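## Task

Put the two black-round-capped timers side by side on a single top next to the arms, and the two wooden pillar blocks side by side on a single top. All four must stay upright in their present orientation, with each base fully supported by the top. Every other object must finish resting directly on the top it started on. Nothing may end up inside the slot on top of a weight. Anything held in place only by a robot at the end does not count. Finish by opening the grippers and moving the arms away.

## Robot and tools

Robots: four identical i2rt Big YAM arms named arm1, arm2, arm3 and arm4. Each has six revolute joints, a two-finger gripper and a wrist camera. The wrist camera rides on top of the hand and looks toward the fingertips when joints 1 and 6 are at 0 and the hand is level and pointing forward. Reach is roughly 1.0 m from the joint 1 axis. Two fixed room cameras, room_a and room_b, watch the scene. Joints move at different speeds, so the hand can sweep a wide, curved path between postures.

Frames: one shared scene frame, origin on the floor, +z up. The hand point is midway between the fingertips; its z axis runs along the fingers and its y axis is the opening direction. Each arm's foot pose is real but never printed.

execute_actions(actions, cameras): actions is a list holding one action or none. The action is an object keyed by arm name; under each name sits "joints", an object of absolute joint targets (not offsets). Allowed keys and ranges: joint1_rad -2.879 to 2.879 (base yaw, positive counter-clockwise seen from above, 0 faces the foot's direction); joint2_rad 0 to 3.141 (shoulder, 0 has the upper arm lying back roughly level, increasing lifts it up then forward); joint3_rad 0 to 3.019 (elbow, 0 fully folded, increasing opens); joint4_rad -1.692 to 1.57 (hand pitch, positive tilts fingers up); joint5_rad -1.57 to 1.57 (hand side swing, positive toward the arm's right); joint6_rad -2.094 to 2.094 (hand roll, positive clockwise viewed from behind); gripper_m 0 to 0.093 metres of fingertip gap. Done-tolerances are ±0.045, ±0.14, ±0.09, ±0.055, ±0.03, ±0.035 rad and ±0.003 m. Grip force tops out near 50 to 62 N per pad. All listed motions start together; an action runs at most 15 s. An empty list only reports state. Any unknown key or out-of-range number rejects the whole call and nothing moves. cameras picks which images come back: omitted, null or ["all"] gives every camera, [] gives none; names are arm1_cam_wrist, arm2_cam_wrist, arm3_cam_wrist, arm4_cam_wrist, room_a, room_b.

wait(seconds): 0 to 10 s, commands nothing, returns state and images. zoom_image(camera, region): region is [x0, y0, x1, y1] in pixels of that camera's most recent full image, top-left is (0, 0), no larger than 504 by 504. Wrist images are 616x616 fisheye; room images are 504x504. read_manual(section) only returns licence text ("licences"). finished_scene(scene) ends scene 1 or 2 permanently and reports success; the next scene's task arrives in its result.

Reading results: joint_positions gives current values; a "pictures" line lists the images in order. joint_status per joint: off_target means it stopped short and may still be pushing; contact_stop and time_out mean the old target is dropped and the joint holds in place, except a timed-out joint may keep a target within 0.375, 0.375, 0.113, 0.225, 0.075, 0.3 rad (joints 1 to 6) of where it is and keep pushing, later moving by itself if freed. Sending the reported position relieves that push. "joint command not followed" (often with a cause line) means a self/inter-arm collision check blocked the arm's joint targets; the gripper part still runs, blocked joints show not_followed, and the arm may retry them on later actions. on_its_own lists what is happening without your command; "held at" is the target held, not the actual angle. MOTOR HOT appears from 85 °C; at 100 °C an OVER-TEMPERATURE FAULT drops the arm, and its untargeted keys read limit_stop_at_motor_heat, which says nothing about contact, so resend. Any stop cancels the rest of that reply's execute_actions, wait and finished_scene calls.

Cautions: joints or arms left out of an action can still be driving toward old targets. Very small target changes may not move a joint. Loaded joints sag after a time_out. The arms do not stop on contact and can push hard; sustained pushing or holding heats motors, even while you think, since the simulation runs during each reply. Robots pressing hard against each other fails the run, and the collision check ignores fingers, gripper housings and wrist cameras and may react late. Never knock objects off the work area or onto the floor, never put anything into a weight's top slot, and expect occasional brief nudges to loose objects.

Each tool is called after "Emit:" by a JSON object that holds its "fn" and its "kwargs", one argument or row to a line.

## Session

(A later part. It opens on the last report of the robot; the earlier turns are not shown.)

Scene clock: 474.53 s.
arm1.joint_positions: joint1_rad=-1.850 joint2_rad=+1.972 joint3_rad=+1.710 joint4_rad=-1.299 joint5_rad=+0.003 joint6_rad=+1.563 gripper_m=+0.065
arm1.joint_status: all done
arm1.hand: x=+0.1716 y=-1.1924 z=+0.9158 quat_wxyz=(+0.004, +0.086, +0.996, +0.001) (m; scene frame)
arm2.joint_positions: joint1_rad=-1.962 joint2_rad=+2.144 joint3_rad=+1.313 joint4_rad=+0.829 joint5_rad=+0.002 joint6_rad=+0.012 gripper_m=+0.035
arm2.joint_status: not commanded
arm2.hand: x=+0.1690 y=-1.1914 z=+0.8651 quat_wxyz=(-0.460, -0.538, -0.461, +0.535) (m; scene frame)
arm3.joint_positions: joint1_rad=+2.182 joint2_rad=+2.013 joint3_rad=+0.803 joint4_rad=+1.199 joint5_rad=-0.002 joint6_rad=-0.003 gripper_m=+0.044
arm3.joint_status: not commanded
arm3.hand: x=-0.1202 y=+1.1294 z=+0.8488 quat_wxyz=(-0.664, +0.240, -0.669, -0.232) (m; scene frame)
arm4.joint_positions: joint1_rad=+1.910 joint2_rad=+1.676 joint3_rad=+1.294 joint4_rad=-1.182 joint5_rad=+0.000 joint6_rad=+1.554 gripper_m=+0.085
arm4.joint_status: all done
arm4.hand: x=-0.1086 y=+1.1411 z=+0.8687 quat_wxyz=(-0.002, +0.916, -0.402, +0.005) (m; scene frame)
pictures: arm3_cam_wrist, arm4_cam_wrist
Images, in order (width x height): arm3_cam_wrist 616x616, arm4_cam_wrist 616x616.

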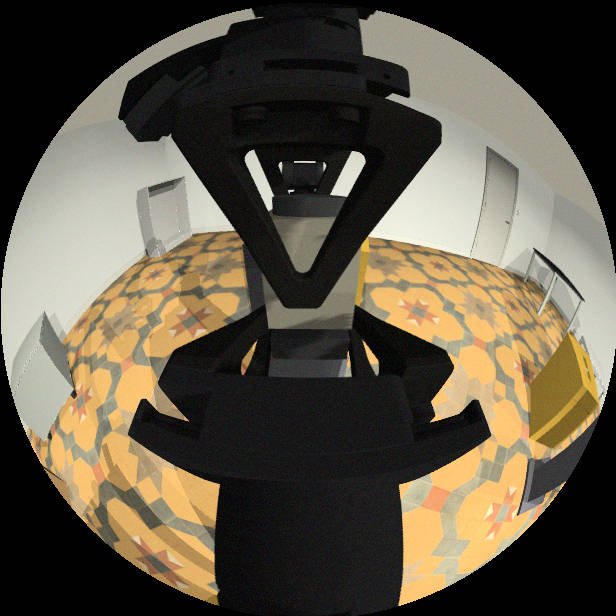

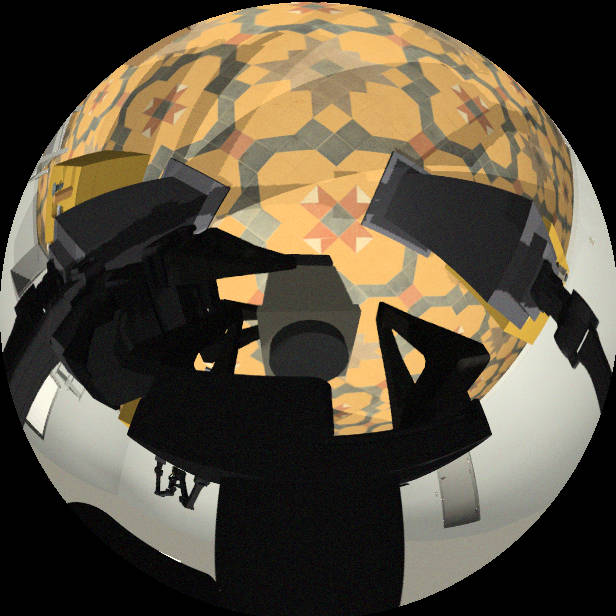

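Good. Close arm4, lift arm1.

Emit:
{"fn": "execute_actions", "kwargs": {
  "actions": [
    {"arm1":{"joints":{"joint2_rad":1.75,"joint4_rad":-1.5}},"arm4":{"joints":{"gripper_m":0.03}}}
  ],
  "cameras": ["arm2_cam_wrist","arm3_cam_wrist","arm4_cam_wrist"]
}}

Scene clock: 484.83 s.
arm1.joint_positions: joint1_rad=-1.851 joint2_rad=+1.805 joint3_rad=+1.709 joint4_rad=-1.435 joint5_rad=+0.003 joint6_rad=+1.567 gripper_m=+0.065
arm1.joint_status: joint4_rad time_out (moved -0.135 of -0.201); the others done
arm1.on_its_own: joint4_rad reads -1.435 and still pushes toward -1.500 since a time_out
arm1.hand: x=+0.1651 y=-1.2289 z=+1.0091 quat_wxyz=(+0.006, +0.088, +0.996, +0.016) (m; scene frame)
arm2.joint_positions: joint1_rad=-1.963 joint2_rad=+2.086 joint3_rad=+1.383 joint4_rad=+0.835 joint5_rad=+0.007 joint6_rad=+0.012 gripper_m=+0.034
arm2.joint_status: not commanded
arm2.hand: x=+0.1660 y=-1.2065 z=+0.9479 quat_wxyz=(-0.489, -0.503, -0.428, +0.571) (m; scene frame)
arm3.joint_positions: joint1_rad=+2.182 joint2_rad=+2.013 joint3_rad=+0.803 joint4_rad=+1.201 joint5_rad=-0.003 joint6_rad=-0.003 gripper_m=+0.044
arm3.joint_status: not commanded
arm3.hand: x=-0.1203 y=+1.1296 z=+0.8495 quat_wxyz=(-0.665, +0.241, -0.668, -0.232) (m; scene frame)
arm4.joint_positions: joint1_rad=+1.910 joint2_rad=+1.676 joint3_rad=+1.294 joint4_rad=-1.176 joint5_rad=+0.001 joint6_rad=+1.568 gripper_m=+0.047
arm4.joint_status: gripper_m off_target (ended at +0.047, target +0.030)
arm4.hand: x=-0.1097 y=+1.1402 z=+0.8687 quat_wxyz=(+0.001, +0.913, -0.409, +0.004) (m; scene frame)
pictures: arm2_cam_wrist, arm3_cam_wrist, arm4_cam_wrist
Images, in order (width x height): arm2_cam_wrist 616x616, arm3_cam_wrist 616x616, arm4_cam_wrist 616x616.

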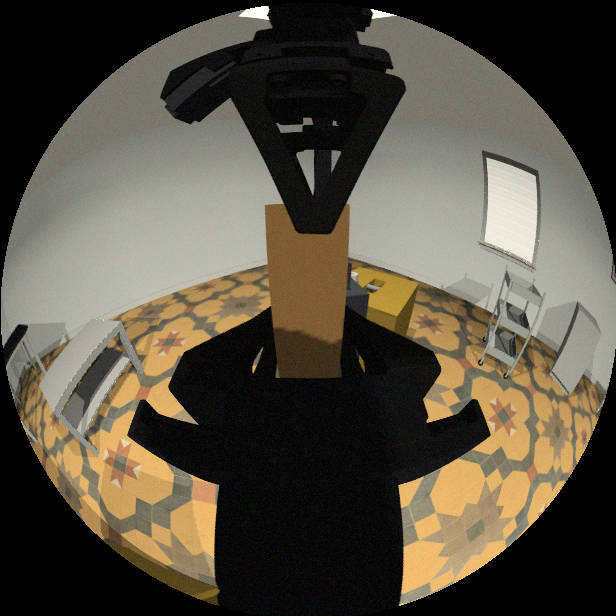

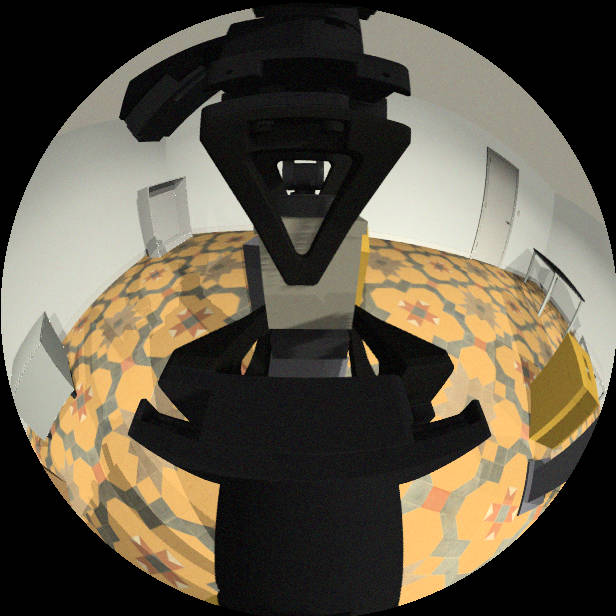

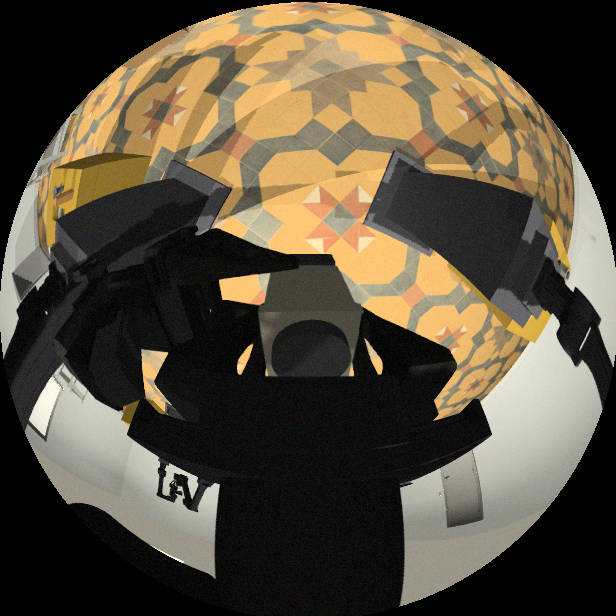

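Emit:
{"fn": "execute_actions", "kwargs": {
  "actions": [
    {"arm1":{"joints":{"joint2_rad":1.78,"joint3_rad":1.86,"joint4_rad":-1.5,"gripper_m":0.085}},"arm3":{"joints":{"gripper_m":0.093}}}
  ],
  "cameras": ["arm2_cam_wrist","arm1_cam_wrist","arm4_cam_wrist","room_b"]
}}

Scene clock: 500.77 s.
arm1.joint_positions: joint1_rad=-1.851 joint2_rad=+1.789 joint3_rad=+1.822 joint4_rad=-1.485 joint5_rad=+0.003 joint6_rad=+1.567 gripper_m=+0.085
arm1.joint_status: all done
arm1.hand: x=+0.1676 y=-1.2136 z=+1.0619 quat_wxyz=(+0.009, +0.088, +0.995, +0.054) (m; scene frame)
arm2.joint_positions: joint1_rad=-1.963 joint2_rad=+2.151 joint3_rad=+1.327 joint4_rad=+0.824 joint5_rad=+0.002 joint6_rad=+0.012 gripper_m=+0.034
arm2.joint_status: not commanded
arm2.hand: x=+0.1677 y=-1.1951 z=+0.8653 quat_wxyz=(-0.460, -0.538, -0.460, +0.536) (m; scene frame)
arm3.joint_positions: joint1_rad=+2.182 joint2_rad=+2.005 joint3_rad=+0.803 joint4_rad=+1.208 joint5_rad=-0.003 joint6_rad=-0.003 gripper_m=+0.093
arm3.joint_status: all done
arm3.hand: x=-0.1201 y=+1.1298 z=+0.8562 quat_wxyz=(-0.670, +0.239, -0.663, -0.234) (m; scene frame)
arm4.joint_positions: joint1_rad=+1.910 joint2_rad=+1.676 joint3_rad=+1.292 joint4_rad=-1.176 joint5_rad=+0.001 joint6_rad=+1.568 gripper_m=+0.046
arm4.joint_status: not commanded
arm4.hand: x=-0.1092 y=+1.1406 z=+0.8680 quat_wxyz=(+0.000, +0.913, -0.409, +0.004) (m; scene frame)
pictures: arm1_cam_wrist, arm2_cam_wrist, arm4_cam_wrist, room_b
Images, in order (width x height): arm1_cam_wrist 616x616, arm2_cam_wrist 616x616, arm4_cam_wrist 616x616, room_b 504x504.

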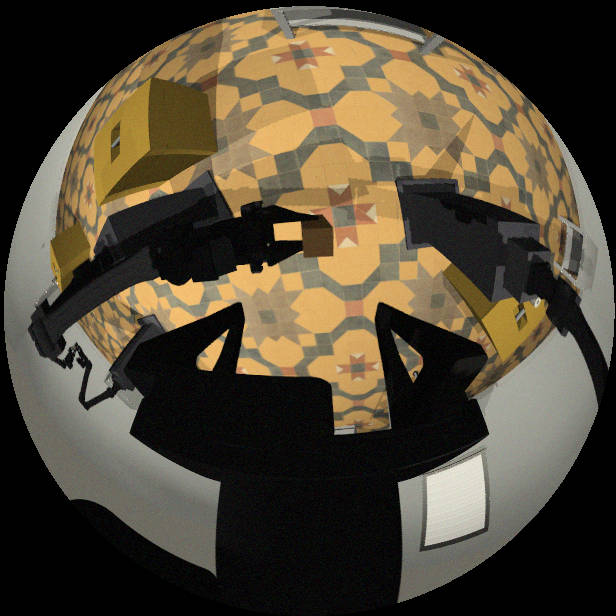

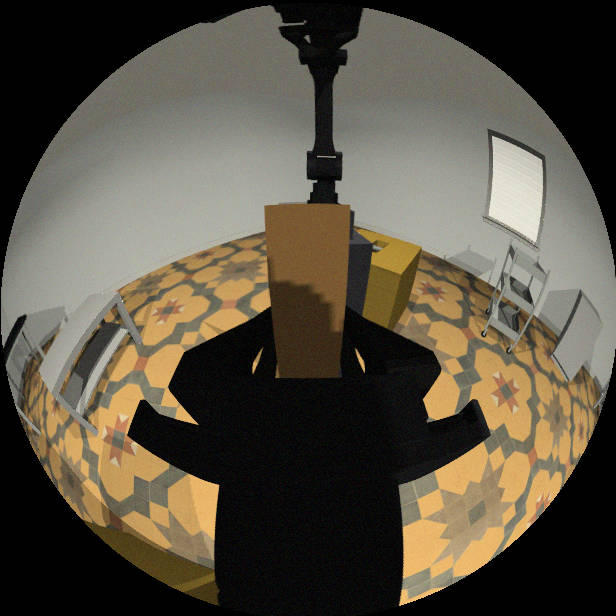

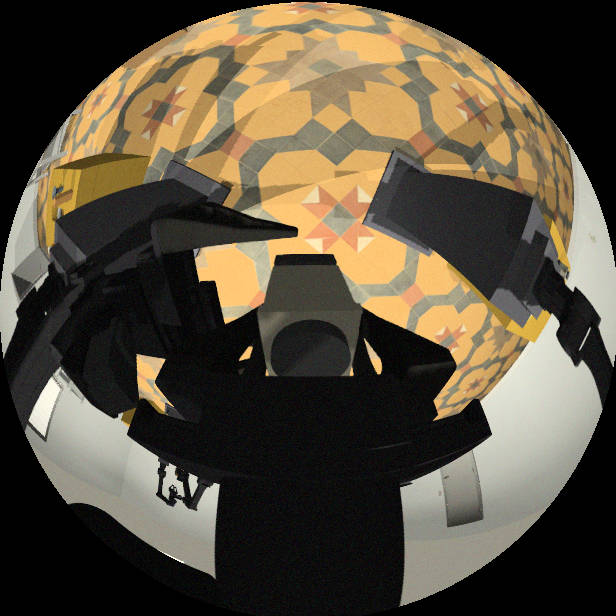

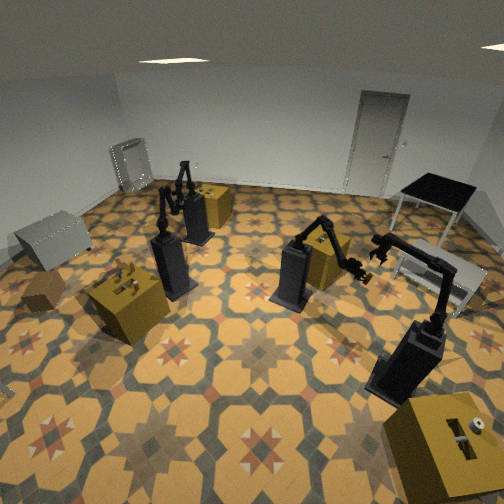

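Emit:
{"fn": "execute_actions", "kwargs": {
  "actions": [
    {"arm1":{"joints":{"joint2_rad":1.0,"joint3_rad":1.3,"joint4_rad":-1.5,"joint6_rad":0}},"arm2":{"joints":{"joint1_rad":1.975}},"arm4":{"joints":{"joint2_rad":1.62,"joint3_rad":1.56,"joint4_rad":-1.48}}}
  ],
  "cameras": ["arm3_cam_wrist","arm4_cam_wrist","room_a","room_b"]
}}

Scene clock: 516.63 s.
arm1.joint_positions: joint1_rad=-1.851 joint2_rad=+0.983 joint3_rad=+1.298 joint4_rad=-1.487 joint5_rad=+0.003 joint6_rad=+0.007 gripper_m=+0.085
arm1.joint_status: all done
arm1.hand: x=+0.1214 y=-1.4622 z=+1.1852 quat_wxyz=(+0.151, -0.626, +0.756, +0.122) (m; scene frame)
arm2.joint_positions: joint1_rad=+1.982 joint2_rad=+2.151 joint3_rad=+1.327 joint4_rad=+0.824 joint5_rad=-0.002 joint6_rad=+0.011 gripper_m=+0.034
arm2.joint_status: all done
arm2.hand: x=-0.1920 y=+0.2168 z=+0.8753 quat_wxyz=(-0.309, +0.629, -0.317, -0.640) (m; scene frame)
arm3.joint_positions: joint1_rad=+2.182 joint2_rad=+2.005 joint3_rad=+0.803 joint4_rad=+1.208 joint5_rad=-0.003 joint6_rad=-0.003 gripper_m=+0.093
arm3.joint_status: not commanded
arm3.hand: x=-0.1201 y=+1.1298 z=+0.8562 quat_wxyz=(-0.670, +0.239, -0.663, -0.234) (m; scene frame)
arm4.joint_positions: joint1_rad=+1.910 joint2_rad=+1.626 joint3_rad=+1.519 joint4_rad=-1.470 joint5_rad=+0.001 joint6_rad=+1.568 gripper_m=+0.046
arm4.joint_status: all done
arm4.hand: x=-0.1131 y=+1.1383 z=+0.9754 quat_wxyz=(-0.007, +0.913, -0.409, +0.007) (m; scene frame)
pictures: arm3_cam_wrist, arm4_cam_wrist, room_a, room_b
Images, in order (width x height): arm3_cam_wrist 616x616, arm4_cam_wrist 616x616, room_a 504x504, room_b 504x504.

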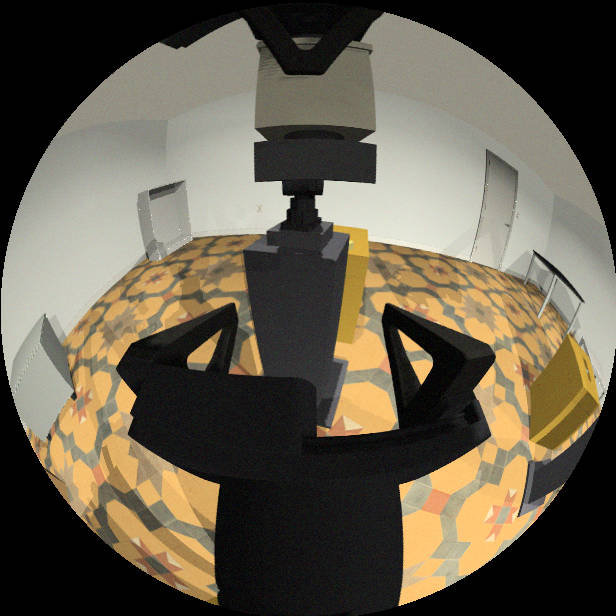

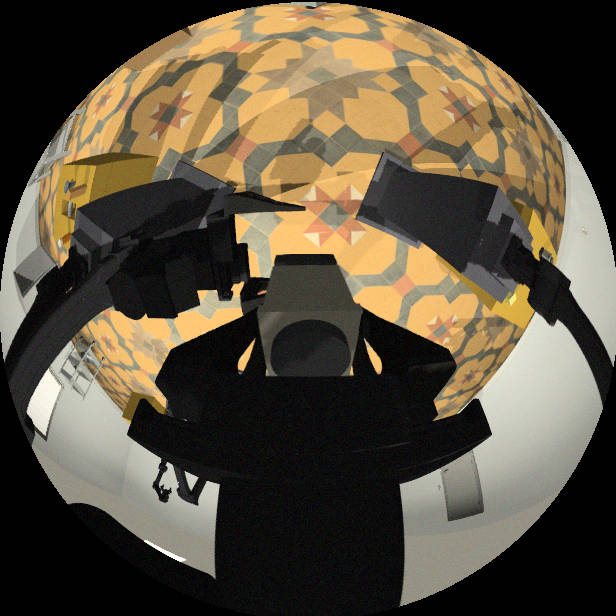

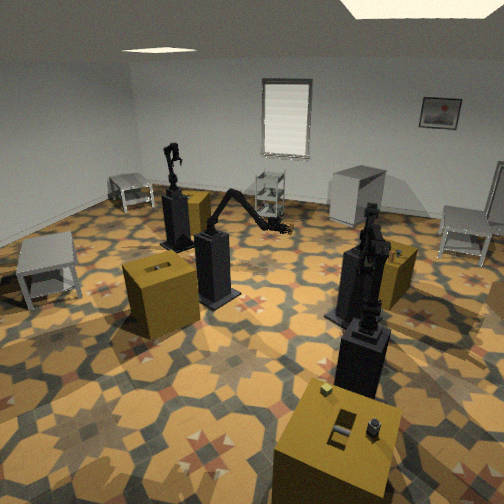

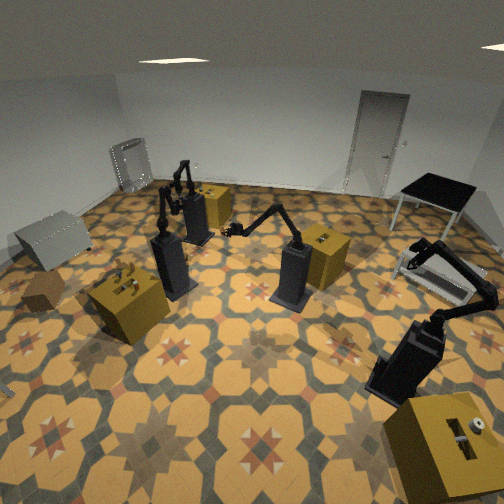

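Emit:
{"fn": "execute_actions", "kwargs": {
  "actions": [
    {"arm2":{"joints":{"joint2_rad":2.395,"joint3_rad":1.59,"joint4_rad":0.9}},"arm3":{"joints":{"joint1_rad":1.4,"joint2_rad":1.5}},"arm4":{"joints":{"joint1_rad":-1.645,"joint2_rad":2.14,"joint3_rad":1.65,"joint4_rad":-1.015,"joint6_rad":-0.14}}}
  ],
  "cameras": []
}}

Emit:
{"fn": "execute_actions", "kwargs": {
  "actions": [
    {"arm3":{"joints":{"joint2_rad":1.96,"joint3_rad":1.96,"joint4_rad":-1.53,"joint6_rad":1.575,"gripper_m":0.08}}}
  ],
  "cameras": []
}}

Emit:
{"fn": "execute_actions", "kwargs": {
  "actions": [
    {"arm3":{"joints":{"joint1_rad":0.6}}}
  ]
}}

Scene clock: 551.27 s.
arm1.joint_positions: joint1_rad=-1.851 joint2_rad=+0.983 joint3_rad=+1.298 joint4_rad=-1.487 joint5_rad=+0.003 joint6_rad=+0.007 gripper_m=+0.085
arm1.joint_status: not commanded
arm1.hand: x=+0.1214 y=-1.4622 z=+1.1852 quat_wxyz=(+0.151, -0.626, +0.756, +0.122) (m; scene frame)
arm2.joint_positions: joint1_rad=+1.982 joint2_rad=+2.408 joint3_rad=+1.545 joint4_rad=+0.881 joint5_rad=-0.002 joint6_rad=+0.011 gripper_m=+0.034
arm2.joint_status: all done
arm2.hand: x=-0.2238 y=+0.2578 z=+0.7939 quat_wxyz=(-0.312, +0.623, -0.314, -0.645) (m; scene frame)
arm3.joint_positions: joint1_rad=+1.408 joint2_rad=+1.498 joint3_rad=+0.808 joint4_rad=+1.224 joint5_rad=+0.002 joint6_rad=-0.009 gripper_m=+0.093
arm3.joint_status: all done
arm3.hand: x=-0.0432 y=+0.6829 z=+1.1626 quat_wxyz=(-0.869, -0.020, -0.493, +0.046) (m; scene frame)
arm4.joint_positions: joint1_rad=-1.653 joint2_rad=+2.166 joint3_rad=+1.633 joint4_rad=-1.012 joint5_rad=+0.001 joint6_rad=-0.124 gripper_m=+0.046
arm4.joint_status: all done
arm4.hand: x=+0.8534 y=+1.6500 z=+0.7387 quat_wxyz=(-0.020, +0.212, -0.977, +0.000) (m; scene frame)
pictures: none
No camera images: the call's "cameras" was empty. Leave "cameras" out to get every camera's image.

Scene clock: 553.57 s.
arm1.joint_positions: joint1_rad=-1.851 joint2_rad=+0.983 joint3_rad=+1.298 joint4_rad=-1.487 joint5_rad=+0.003 joint6_rad=+0.007 gripper_m=+0.085
arm1.joint_status: not commanded
arm1.hand: x=+0.1214 y=-1.4622 z=+1.1852 quat_wxyz=(+0.151, -0.626, +0.756, +0.122) (m; scene frame)
arm2.joint_positions: joint1_rad=+1.982 joint2_rad=+2.408 joint3_rad=+1.545 joint4_rad=+0.881 joint5_rad=-0.002 joint6_rad=+0.011 gripper_m=+0.034
arm2.joint_status: not commanded
arm2.hand: x=-0.2238 y=+0.2578 z=+0.7939 quat_wxyz=(-0.312, +0.623, -0.314, -0.645) (m; scene frame)
arm3.joint_positions: joint1_rad=+1.408 joint2_rad=+1.960 joint3_rad=+1.920 joint4_rad=-1.515 joint5_rad=+0.002 joint6_rad=+1.566 gripper_m=+0.080
arm3.joint_status: all done
arm3.hand: x=+0.0032 y=+0.6778 z=+0.9617 quat_wxyz=(-0.009, -0.738, -0.675, -0.005) (m; scene frame)
arm4.joint_positions: joint1_rad=-1.653 joint2_rad=+2.166 joint3_rad=+1.633 joint4_rad=-1.012 joint5_rad=+0.001 joint6_rad=-0.124 gripper_m=+0.046
arm4.joint_status: not commanded
arm4.hand: x=+0.8534 y=+1.6500 z=+0.7387 quat_wxyz=(-0.020, +0.212, -0.977, +0.000) (m; scene frame)
pictures: none
No camera images: the call's "cameras" was empty. Leave "cameras" out to get every camera's image.

Scene clock: 555.23 s.
arm1.joint_positions: joint1_rad=-1.851 joint2_rad=+0.983 joint3_rad=+1.298 joint4_rad=-1.487 joint5_rad=+0.003 joint6_rad=+0.007 gripper_m=+0.085
arm1.joint_status: not commanded
arm1.hand: x=+0.1214 y=-1.4622 z=+1.1852 quat_wxyz=(+0.151, -0.626, +0.756, +0.122) (m; scene frame)
arm2.joint_positions: joint1_rad=+1.982 joint2_rad=+2.408 joint3_rad=+1.545 joint4_rad=+0.881 joint5_rad=-0.002 joint6_rad=+0.011 gripper_m=+0.034
arm2.joint_status: not commanded
arm2.hand: x=-0.2238 y=+0.2578 z=+0.7939 quat_wxyz=(-0.312, +0.623, -0.314, -0.645) (m; scene frame)
arm3.joint_positions: joint1_rad=+0.595 joint2_rad=+1.961 joint3_rad=+1.920 joint4_rad=-1.515 joint5_rad=+0.002 joint6_rad=+1.566 gripper_m=+0.080
arm3.joint_status: all done
arm3.hand: x=-0.2308 y=+0.2522 z=+0.9617 quat_wxyz=(-0.010, -0.945, -0.328, -0.003) (m; scene frame)
arm4.joint_positions: joint1_rad=-1.653 joint2_rad=+2.166 joint3_rad=+1.633 joint4_rad=-1.012 joint5_rad=+0.001 joint6_rad=-0.124 gripper_m=+0.046
arm4.joint_status: not commanded
arm4.hand: x=+0.8534 y=+1.6500 z=+0.7387 quat_wxyz=(-0.020, +0.212, -0.977, +0.000) (m; scene frame)
pictures: arm1_cam_wrist, arm2_cam_wrist, arm3_cam_wrist, arm4_cam_wrist, room_a, room_b
Images, in order (width x height): arm1_cam_wrist 616x616, arm2_cam_wrist 616x616, arm3_cam_wrist 616x616, arm4_cam_wrist 616x616, room_a 504x504, room_b 504x504.

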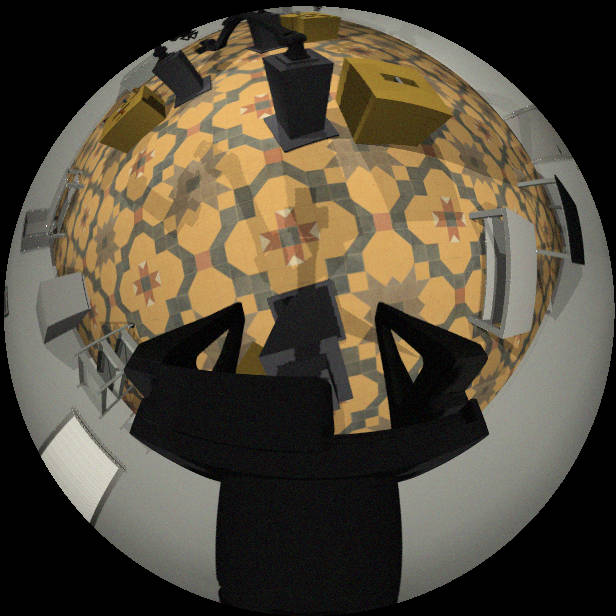

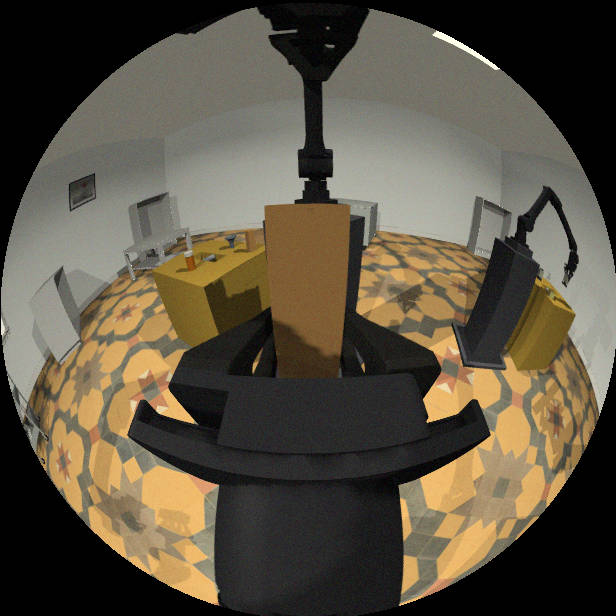

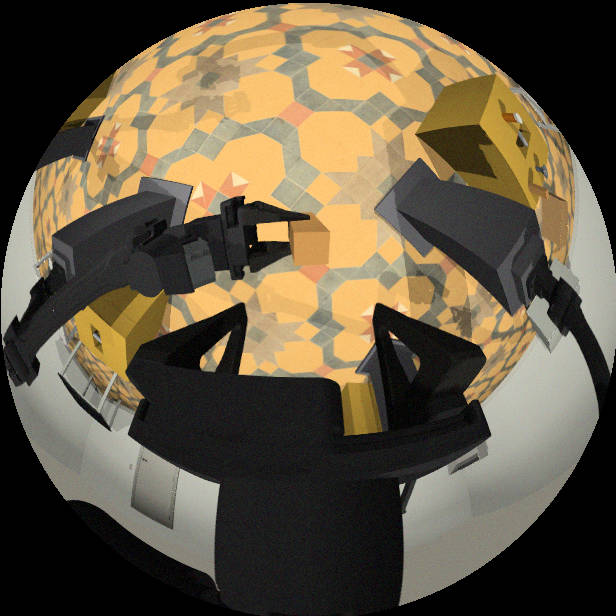

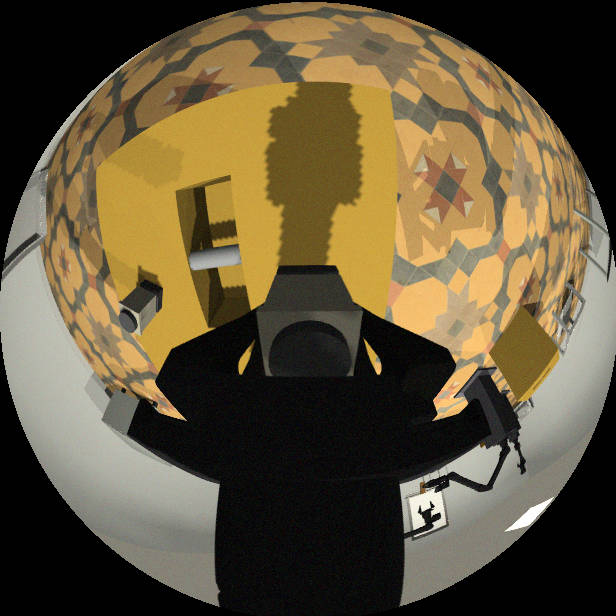

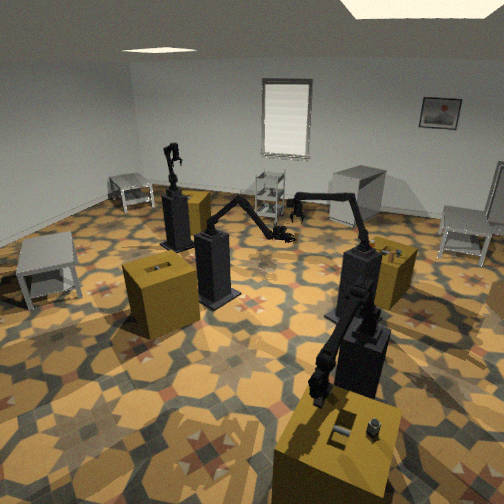

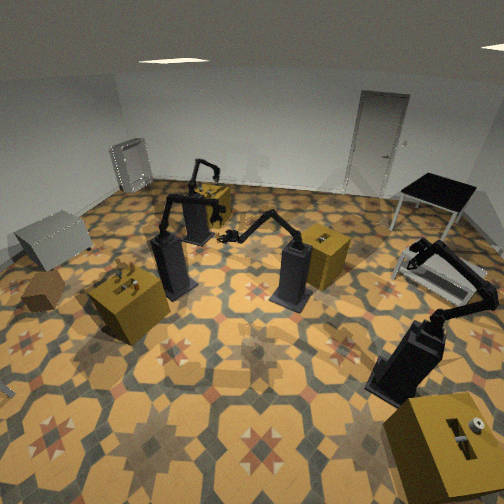

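Emit:
{"fn": "zoom_image", "kwargs": {
  "camera": "room_a",
  "region": [280, 340, 400, 460]
}}

Emit:
{"fn": "zoom_image", "kwargs": {
  "camera": "arm3_cam_wrist",
  "region": [250, 190, 370, 310]
}}

Emit:
{"fn": "zoom_image", "kwargs": {
  "camera": "room_a",
  "region": [250, 190, 330, 270]
}}

Region (280, 340, 400, 460) of room_a's 504x504 image, scaled by 4.200, with more detail than that image has.

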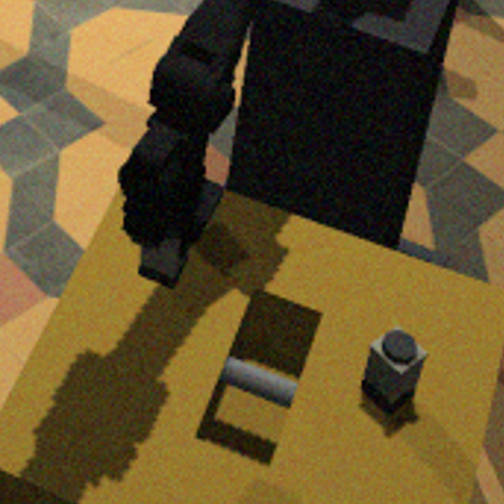

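Region (250, 190, 370, 310) of arm3_cam_wrist's 616x616 image, scaled by 4.200, with more detail than that image has.

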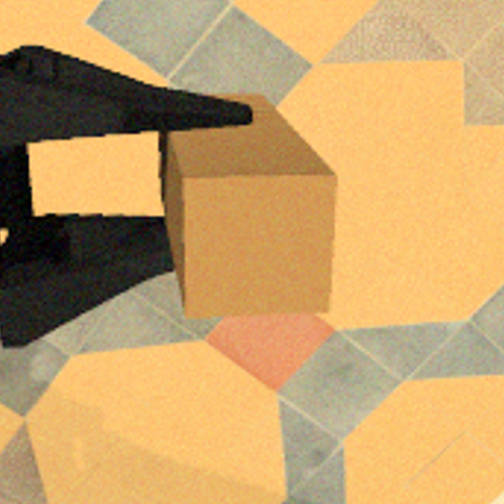

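Region (250, 190, 330, 270) of room_a's 504x504 image, scaled by 6.300, with more detail than that image has.

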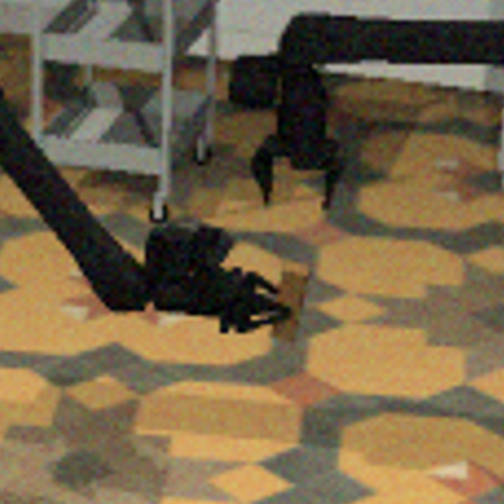

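Emit:
{"fn": "execute_actions", "kwargs": {
  "actions": [
    {"arm2":{"joints":{"joint4_rad":1.01}},"arm3":{"joints":{"joint1_rad":0.565,"joint2_rad":2.0,"joint3_rad":1.885,"joint4_rad":-1.42}},"arm4":{"joints":{"joint2_rad":2.245,"joint3_rad":1.56,"joint4_rad":-0.752}}}
  ],
  "cameras": ["arm2_cam_wrist","arm3_cam_wrist","arm4_cam_wrist","room_a"]
}}

Emit:
{"fn": "zoom_image", "kwargs": {
  "camera": "room_a",
  "region": [280, 360, 380, 460]
}}

Scene clock: 608.77 s.
arm1.joint_positions: joint1_rad=-1.851 joint2_rad=+0.983 joint3_rad=+1.298 joint4_rad=-1.487 joint5_rad=+0.003 joint6_rad=+0.007 gripper_m=+0.085
arm1.joint_status: not commanded
arm1.hand: x=+0.1214 y=-1.4622 z=+1.1852 quat_wxyz=(+0.151, -0.626, +0.756, +0.122) (m; scene frame)
arm2.joint_positions: joint1_rad=+1.982 joint2_rad=+2.408 joint3_rad=+1.545 joint4_rad=+0.988 joint5_rad=-0.002 joint6_rad=+0.011 gripper_m=+0.034
arm2.joint_status: all done
arm2.hand: x=-0.2225 y=+0.2563 z=+0.8201 quat_wxyz=(-0.328, +0.588, -0.296, -0.678) (m; scene frame)
arm3.joint_positions: joint1_rad=+0.577 joint2_rad=+2.002 joint3_rad=+1.884 joint4_rad=-1.437 joint5_rad=+0.002 joint6_rad=+1.566 gripper_m=+0.080
arm3.joint_status: all done
arm3.hand: x=-0.2328 y=+0.2364 z=+0.9242 quat_wxyz=(-0.011, -0.948, -0.319, -0.003) (m; scene frame)
arm4.joint_positions: joint1_rad=-1.653 joint2_rad=+2.269 joint3_rad=+1.542 joint4_rad=-0.765 joint5_rad=+0.001 joint6_rad=-0.124 gripper_m=+0.046
arm4.joint_status: all done
arm4.hand: x=+0.8513 y=+1.6492 z=+0.6506 quat_wxyz=(-0.047, +0.212, -0.976, -0.003) (m; scene frame)
pictures: arm2_cam_wrist, arm3_cam_wrist, arm4_cam_wrist, room_a
Images, in order (width x height): arm2_cam_wrist 616x616, arm3_cam_wrist 616x616, arm4_cam_wrist 616x616, room_a 504x504.

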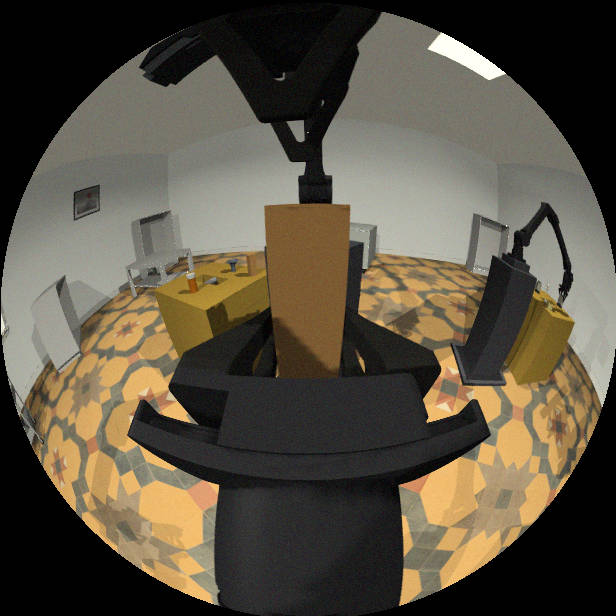

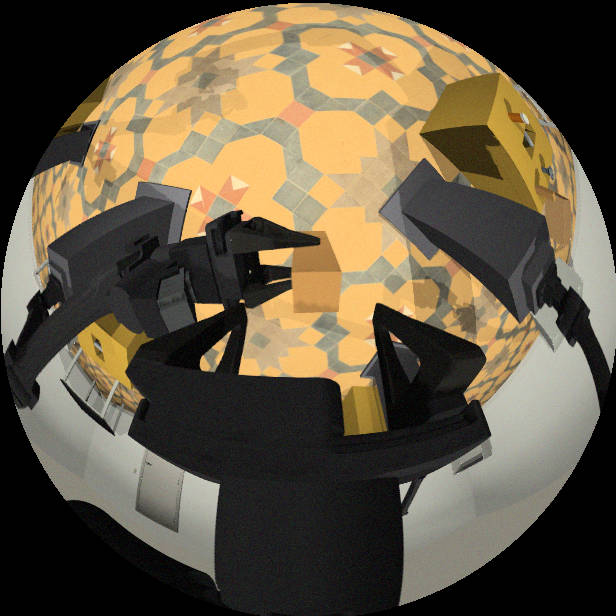

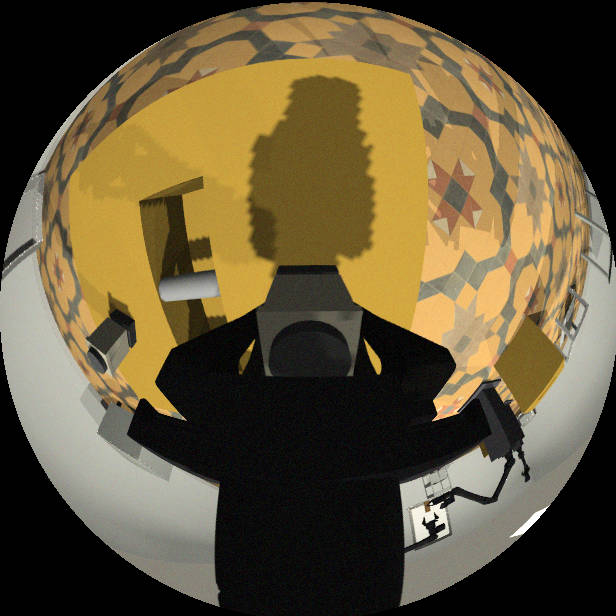

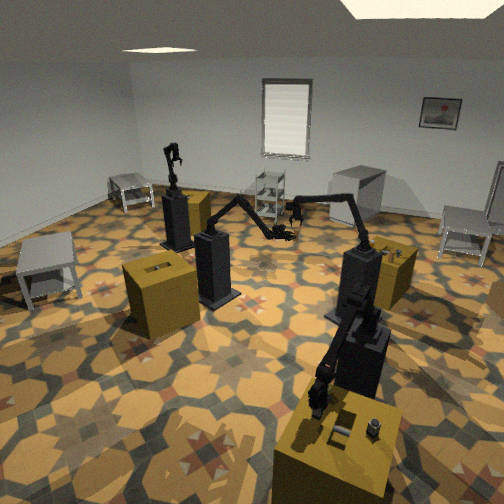

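Region (280, 360, 380, 460) of room_a's 504x504 image, scaled by 5.040, with more detail than that image has.

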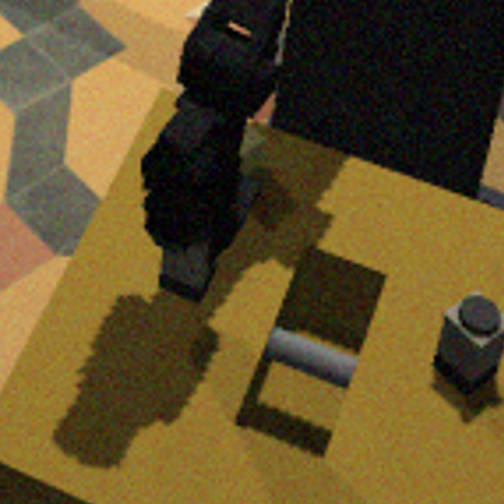

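Emit:
{"fn": "execute_actions", "kwargs": {
  "actions": [
    {"arm3":{"joints":{"joint1_rad":0.6,"joint2_rad":2.03,"joint3_rad":1.765,"joint4_rad":-1.28}},"arm4":{"joints":{"joint2_rad":2.31,"joint4_rad":-0.685}}}
  ],
  "cameras": ["arm2_cam_wrist","arm3_cam_wrist","arm4_cam_wrist","room_a"]
}}

Emit:
{"fn": "zoom_image", "kwargs": {
  "camera": "room_a",
  "region": [280, 360, 380, 460]
}}

Scene clock: 632.47 s.
arm1.joint_positions: joint1_rad=-1.851 joint2_rad=+0.983 joint3_rad=+1.298 joint4_rad=-1.487 joint5_rad=+0.003 joint6_rad=+0.007 gripper_m=+0.085
arm1.joint_status: not commanded
arm1.hand: x=+0.1214 y=-1.4622 z=+1.1852 quat_wxyz=(+0.151, -0.626, +0.756, +0.122) (m; scene frame)
arm2.joint_positions: joint1_rad=+1.982 joint2_rad=+2.408 joint3_rad=+1.545 joint4_rad=+0.988 joint5_rad=-0.002 joint6_rad=+0.011 gripper_m=+0.034
arm2.joint_status: not commanded
arm2.hand: x=-0.2225 y=+0.2563 z=+0.8201 quat_wxyz=(-0.328, +0.588, -0.296, -0.678) (m; scene frame)
arm3.joint_positions: joint1_rad=+0.585 joint2_rad=+2.038 joint3_rad=+1.761 joint4_rad=-1.296 joint5_rad=+0.002 joint6_rad=+1.566 gripper_m=+0.080
arm3.joint_status: all done
arm3.hand: x=-0.2318 y=+0.2431 z=+0.8563 quat_wxyz=(-0.002, -0.947, -0.323, +0.000) (m; scene frame)
arm4.joint_positions: joint1_rad=-1.653 joint2_rad=+2.312 joint3_rad=+1.542 joint4_rad=-0.698 joint5_rad=+0.001 joint6_rad=-0.124 gripper_m=+0.046
arm4.joint_status: all done
arm4.hand: x=+0.8566 y=+1.6508 z=+0.6267 quat_wxyz=(-0.059, +0.212, -0.975, -0.004) (m; scene frame)
pictures: arm2_cam_wrist, arm3_cam_wrist, arm4_cam_wrist, room_a
Images, in order (width x height): arm2_cam_wrist 616x616, arm3_cam_wrist 616x616, arm4_cam_wrist 616x616, room_a 504x504.

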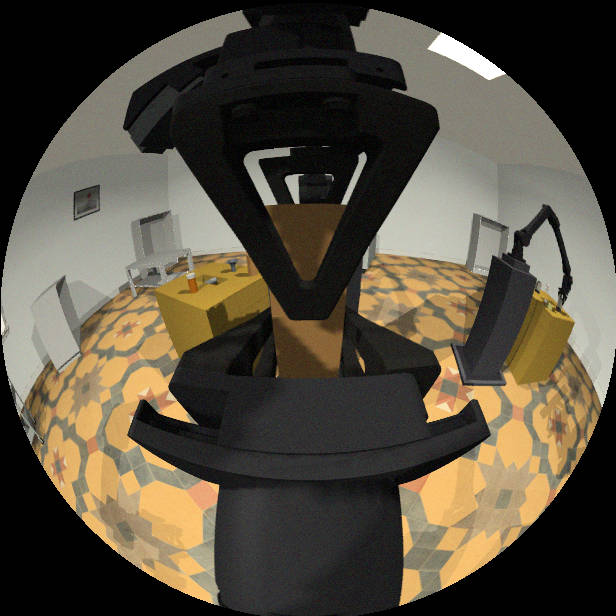

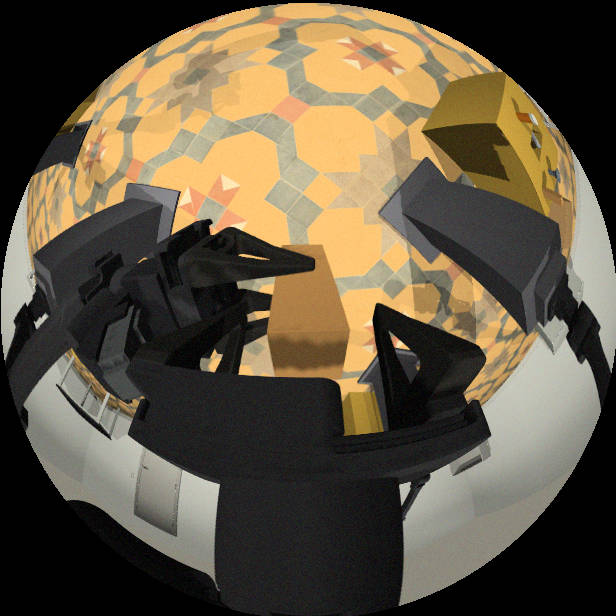

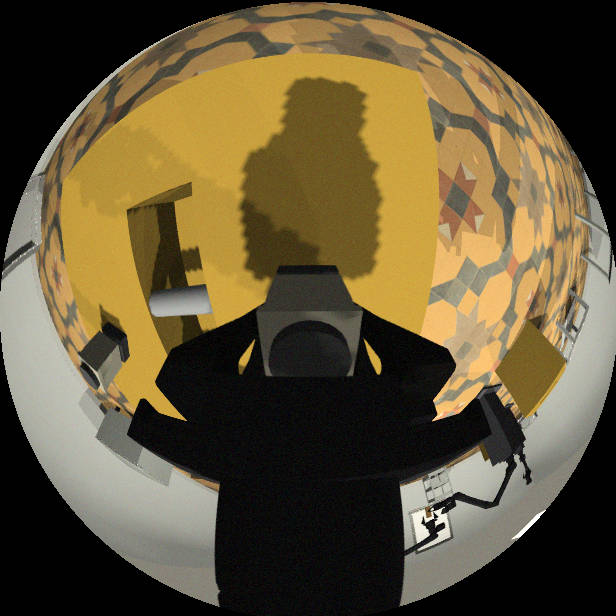

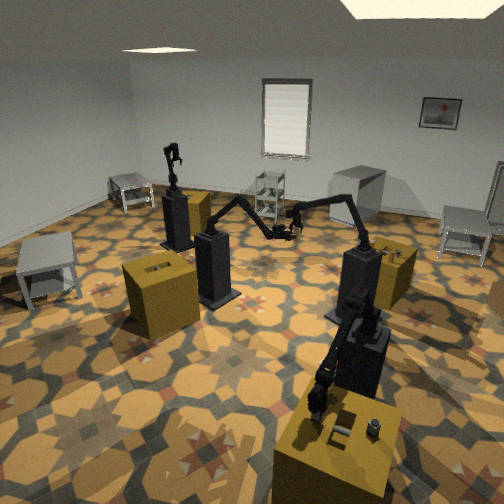

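Region (280, 360, 380, 460) of room_a's 504x504 image, scaled by 5.040, with more detail than that image has.

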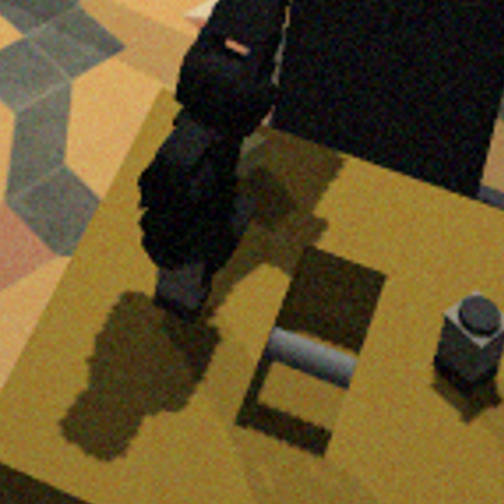

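Emit:
{"fn": "execute_actions", "kwargs": {
  "actions": [
    {"arm3":{"joints":{"gripper_m":0.015}},"arm4":{"joints":{"joint2_rad":2.345,"joint4_rad":-0.66}}}
  ],
  "cameras": ["arm2_cam_wrist","arm4_cam_wrist","room_a"]
}}

Emit:
{"fn": "zoom_image", "kwargs": {
  "camera": "room_a",
  "region": [280, 360, 380, 460]
}}

Scene clock: 651.57 s.
arm1.joint_positions: joint1_rad=-1.851 joint2_rad=+0.983 joint3_rad=+1.298 joint4_rad=-1.487 joint5_rad=+0.003 joint6_rad=+0.007 gripper_m=+0.085
arm1.joint_status: not commanded
arm1.hand: x=+0.1214 y=-1.4622 z=+1.1852 quat_wxyz=(+0.151, -0.626, +0.756, +0.122) (m; scene frame)
arm2.joint_positions: joint1_rad=+1.982 joint2_rad=+2.408 joint3_rad=+1.547 joint4_rad=+0.989 joint5_rad=-0.001 joint6_rad=+0.011 gripper_m=+0.034
arm2.joint_status: not commanded
arm2.hand: x=-0.2227 y=+0.2568 z=+0.8215 quat_wxyz=(-0.329, +0.587, -0.296, -0.678) (m; scene frame)
arm3.joint_positions: joint1_rad=+0.585 joint2_rad=+2.036 joint3_rad=+1.761 joint4_rad=-1.289 joint5_rad=+0.002 joint6_rad=+1.567 gripper_m=+0.035
arm3.joint_status: gripper_m off_target (ended at +0.035, target +0.015)
arm3.hand: x=-0.2307 y=+0.2418 z=+0.8572 quat_wxyz=(-0.006, -0.947, -0.322, -0.002) (m; scene frame)
arm4.joint_positions: joint1_rad=-1.653 joint2_rad=+2.328 joint3_rad=+1.543 joint4_rad=-0.671 joint5_rad=+0.002 joint6_rad=-0.124 gripper_m=+0.046
arm4.joint_status: all done
arm4.hand: x=+0.8589 y=+1.6514 z=+0.6178 quat_wxyz=(-0.065, +0.212, -0.975, -0.004) (m; scene frame)
pictures: arm2_cam_wrist, arm4_cam_wrist, room_a
Images, in order (width x height): arm2_cam_wrist 616x616, arm4_cam_wrist 616x616, room_a 504x504.

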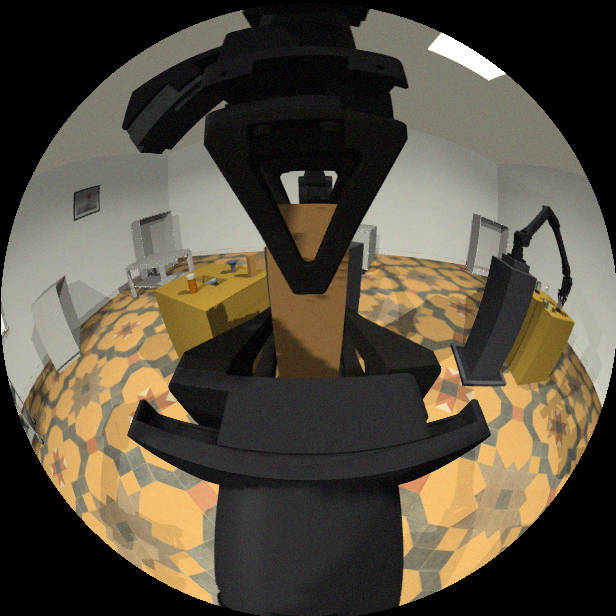

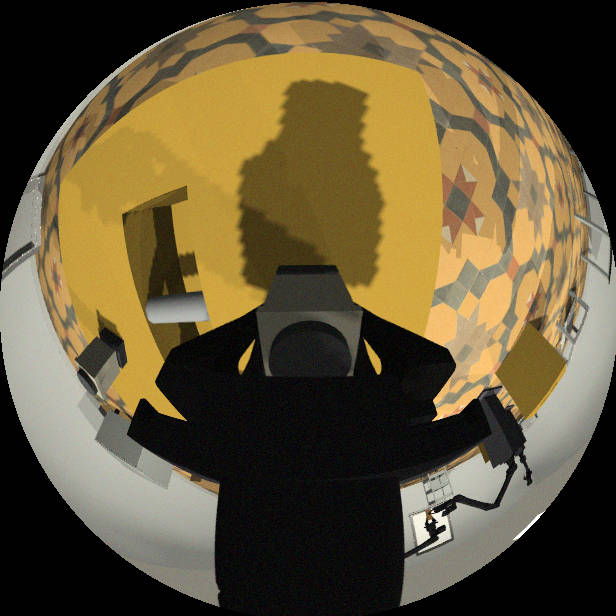

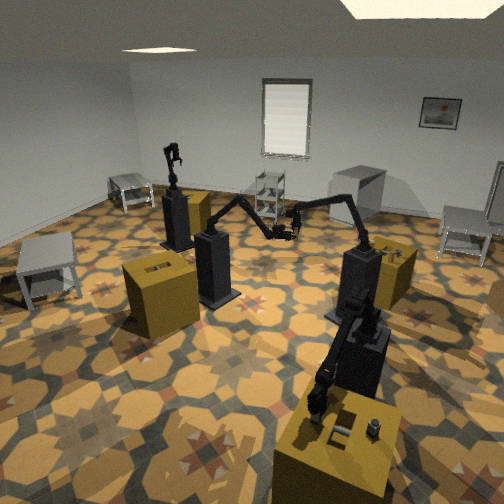

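Region (280, 360, 380, 460) of room_a's 504x504 image, scaled by 5.040, with more detail than that image has.

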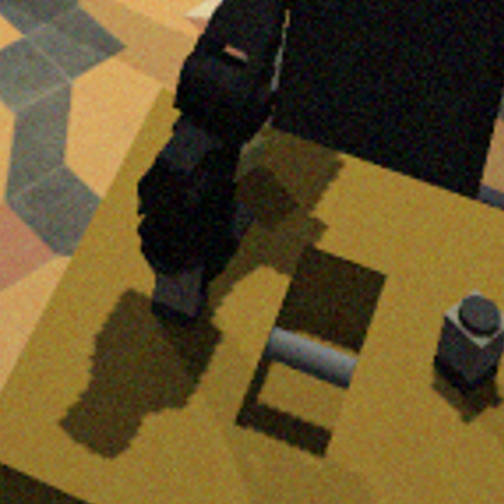

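Emit:
{"fn": "execute_actions", "kwargs": {
  "actions": [
    {"arm2":{"joints":{"gripper_m":0.093}},"arm4":{"joints":{"gripper_m":0.085,"joint2_rad":2.32}}}
  ],
  "cameras": ["arm3_cam_wrist","arm4_cam_wrist"]
}}

Scene clock: 659.53 s.
arm1.joint_positions: joint1_rad=-1.851 joint2_rad=+0.983 joint3_rad=+1.298 joint4_rad=-1.487 joint5_rad=+0.003 joint6_rad=+0.007 gripper_m=+0.085
arm1.joint_status: not commanded
arm1.hand: x=+0.1214 y=-1.4622 z=+1.1852 quat_wxyz=(+0.151, -0.626, +0.756, +0.122) (m; scene frame)
arm2.joint_positions: joint1_rad=+1.982 joint2_rad=+2.407 joint3_rad=+1.551 joint4_rad=+0.994 joint5_rad=-0.001 joint6_rad=+0.011 gripper_m=+0.093
arm2.joint_status: all done
arm2.hand: x=-0.2231 y=+0.2573 z=+0.8252 quat_wxyz=(-0.330, +0.583, -0.294, -0.681) (m; scene frame)
arm3.joint_positions: joint1_rad=+0.585 joint2_rad=+2.036 joint3_rad=+1.761 joint4_rad=-1.289 joint5_rad=+0.002 joint6_rad=+1.568 gripper_m=+0.035
arm3.joint_status: not commanded
arm3.hand: x=-0.2307 y=+0.2418 z=+0.8572 quat_wxyz=(-0.006, -0.947, -0.322, -0.002) (m; scene frame)
arm4.joint_positions: joint1_rad=-1.653 joint2_rad=+2.328 joint3_rad=+1.543 joint4_rad=-0.671 joint5_rad=+0.002 joint6_rad=-0.124 gripper_m=+0.085
arm4.joint_status: all done
arm4.hand: x=+0.8589 y=+1.6514 z=+0.6178 quat_wxyz=(-0.065, +0.212, -0.975, -0.004) (m; scene frame)
pictures: arm3_cam_wrist, arm4_cam_wrist
Images, in order (width x height): arm3_cam_wrist 616x616, arm4_cam_wrist 616x616.

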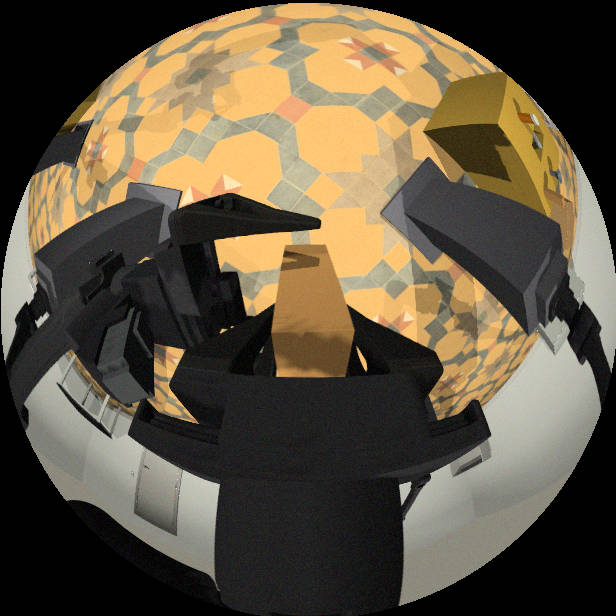

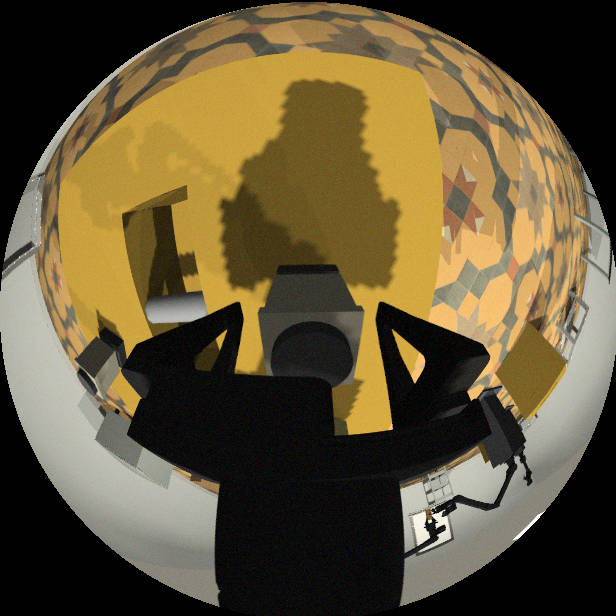

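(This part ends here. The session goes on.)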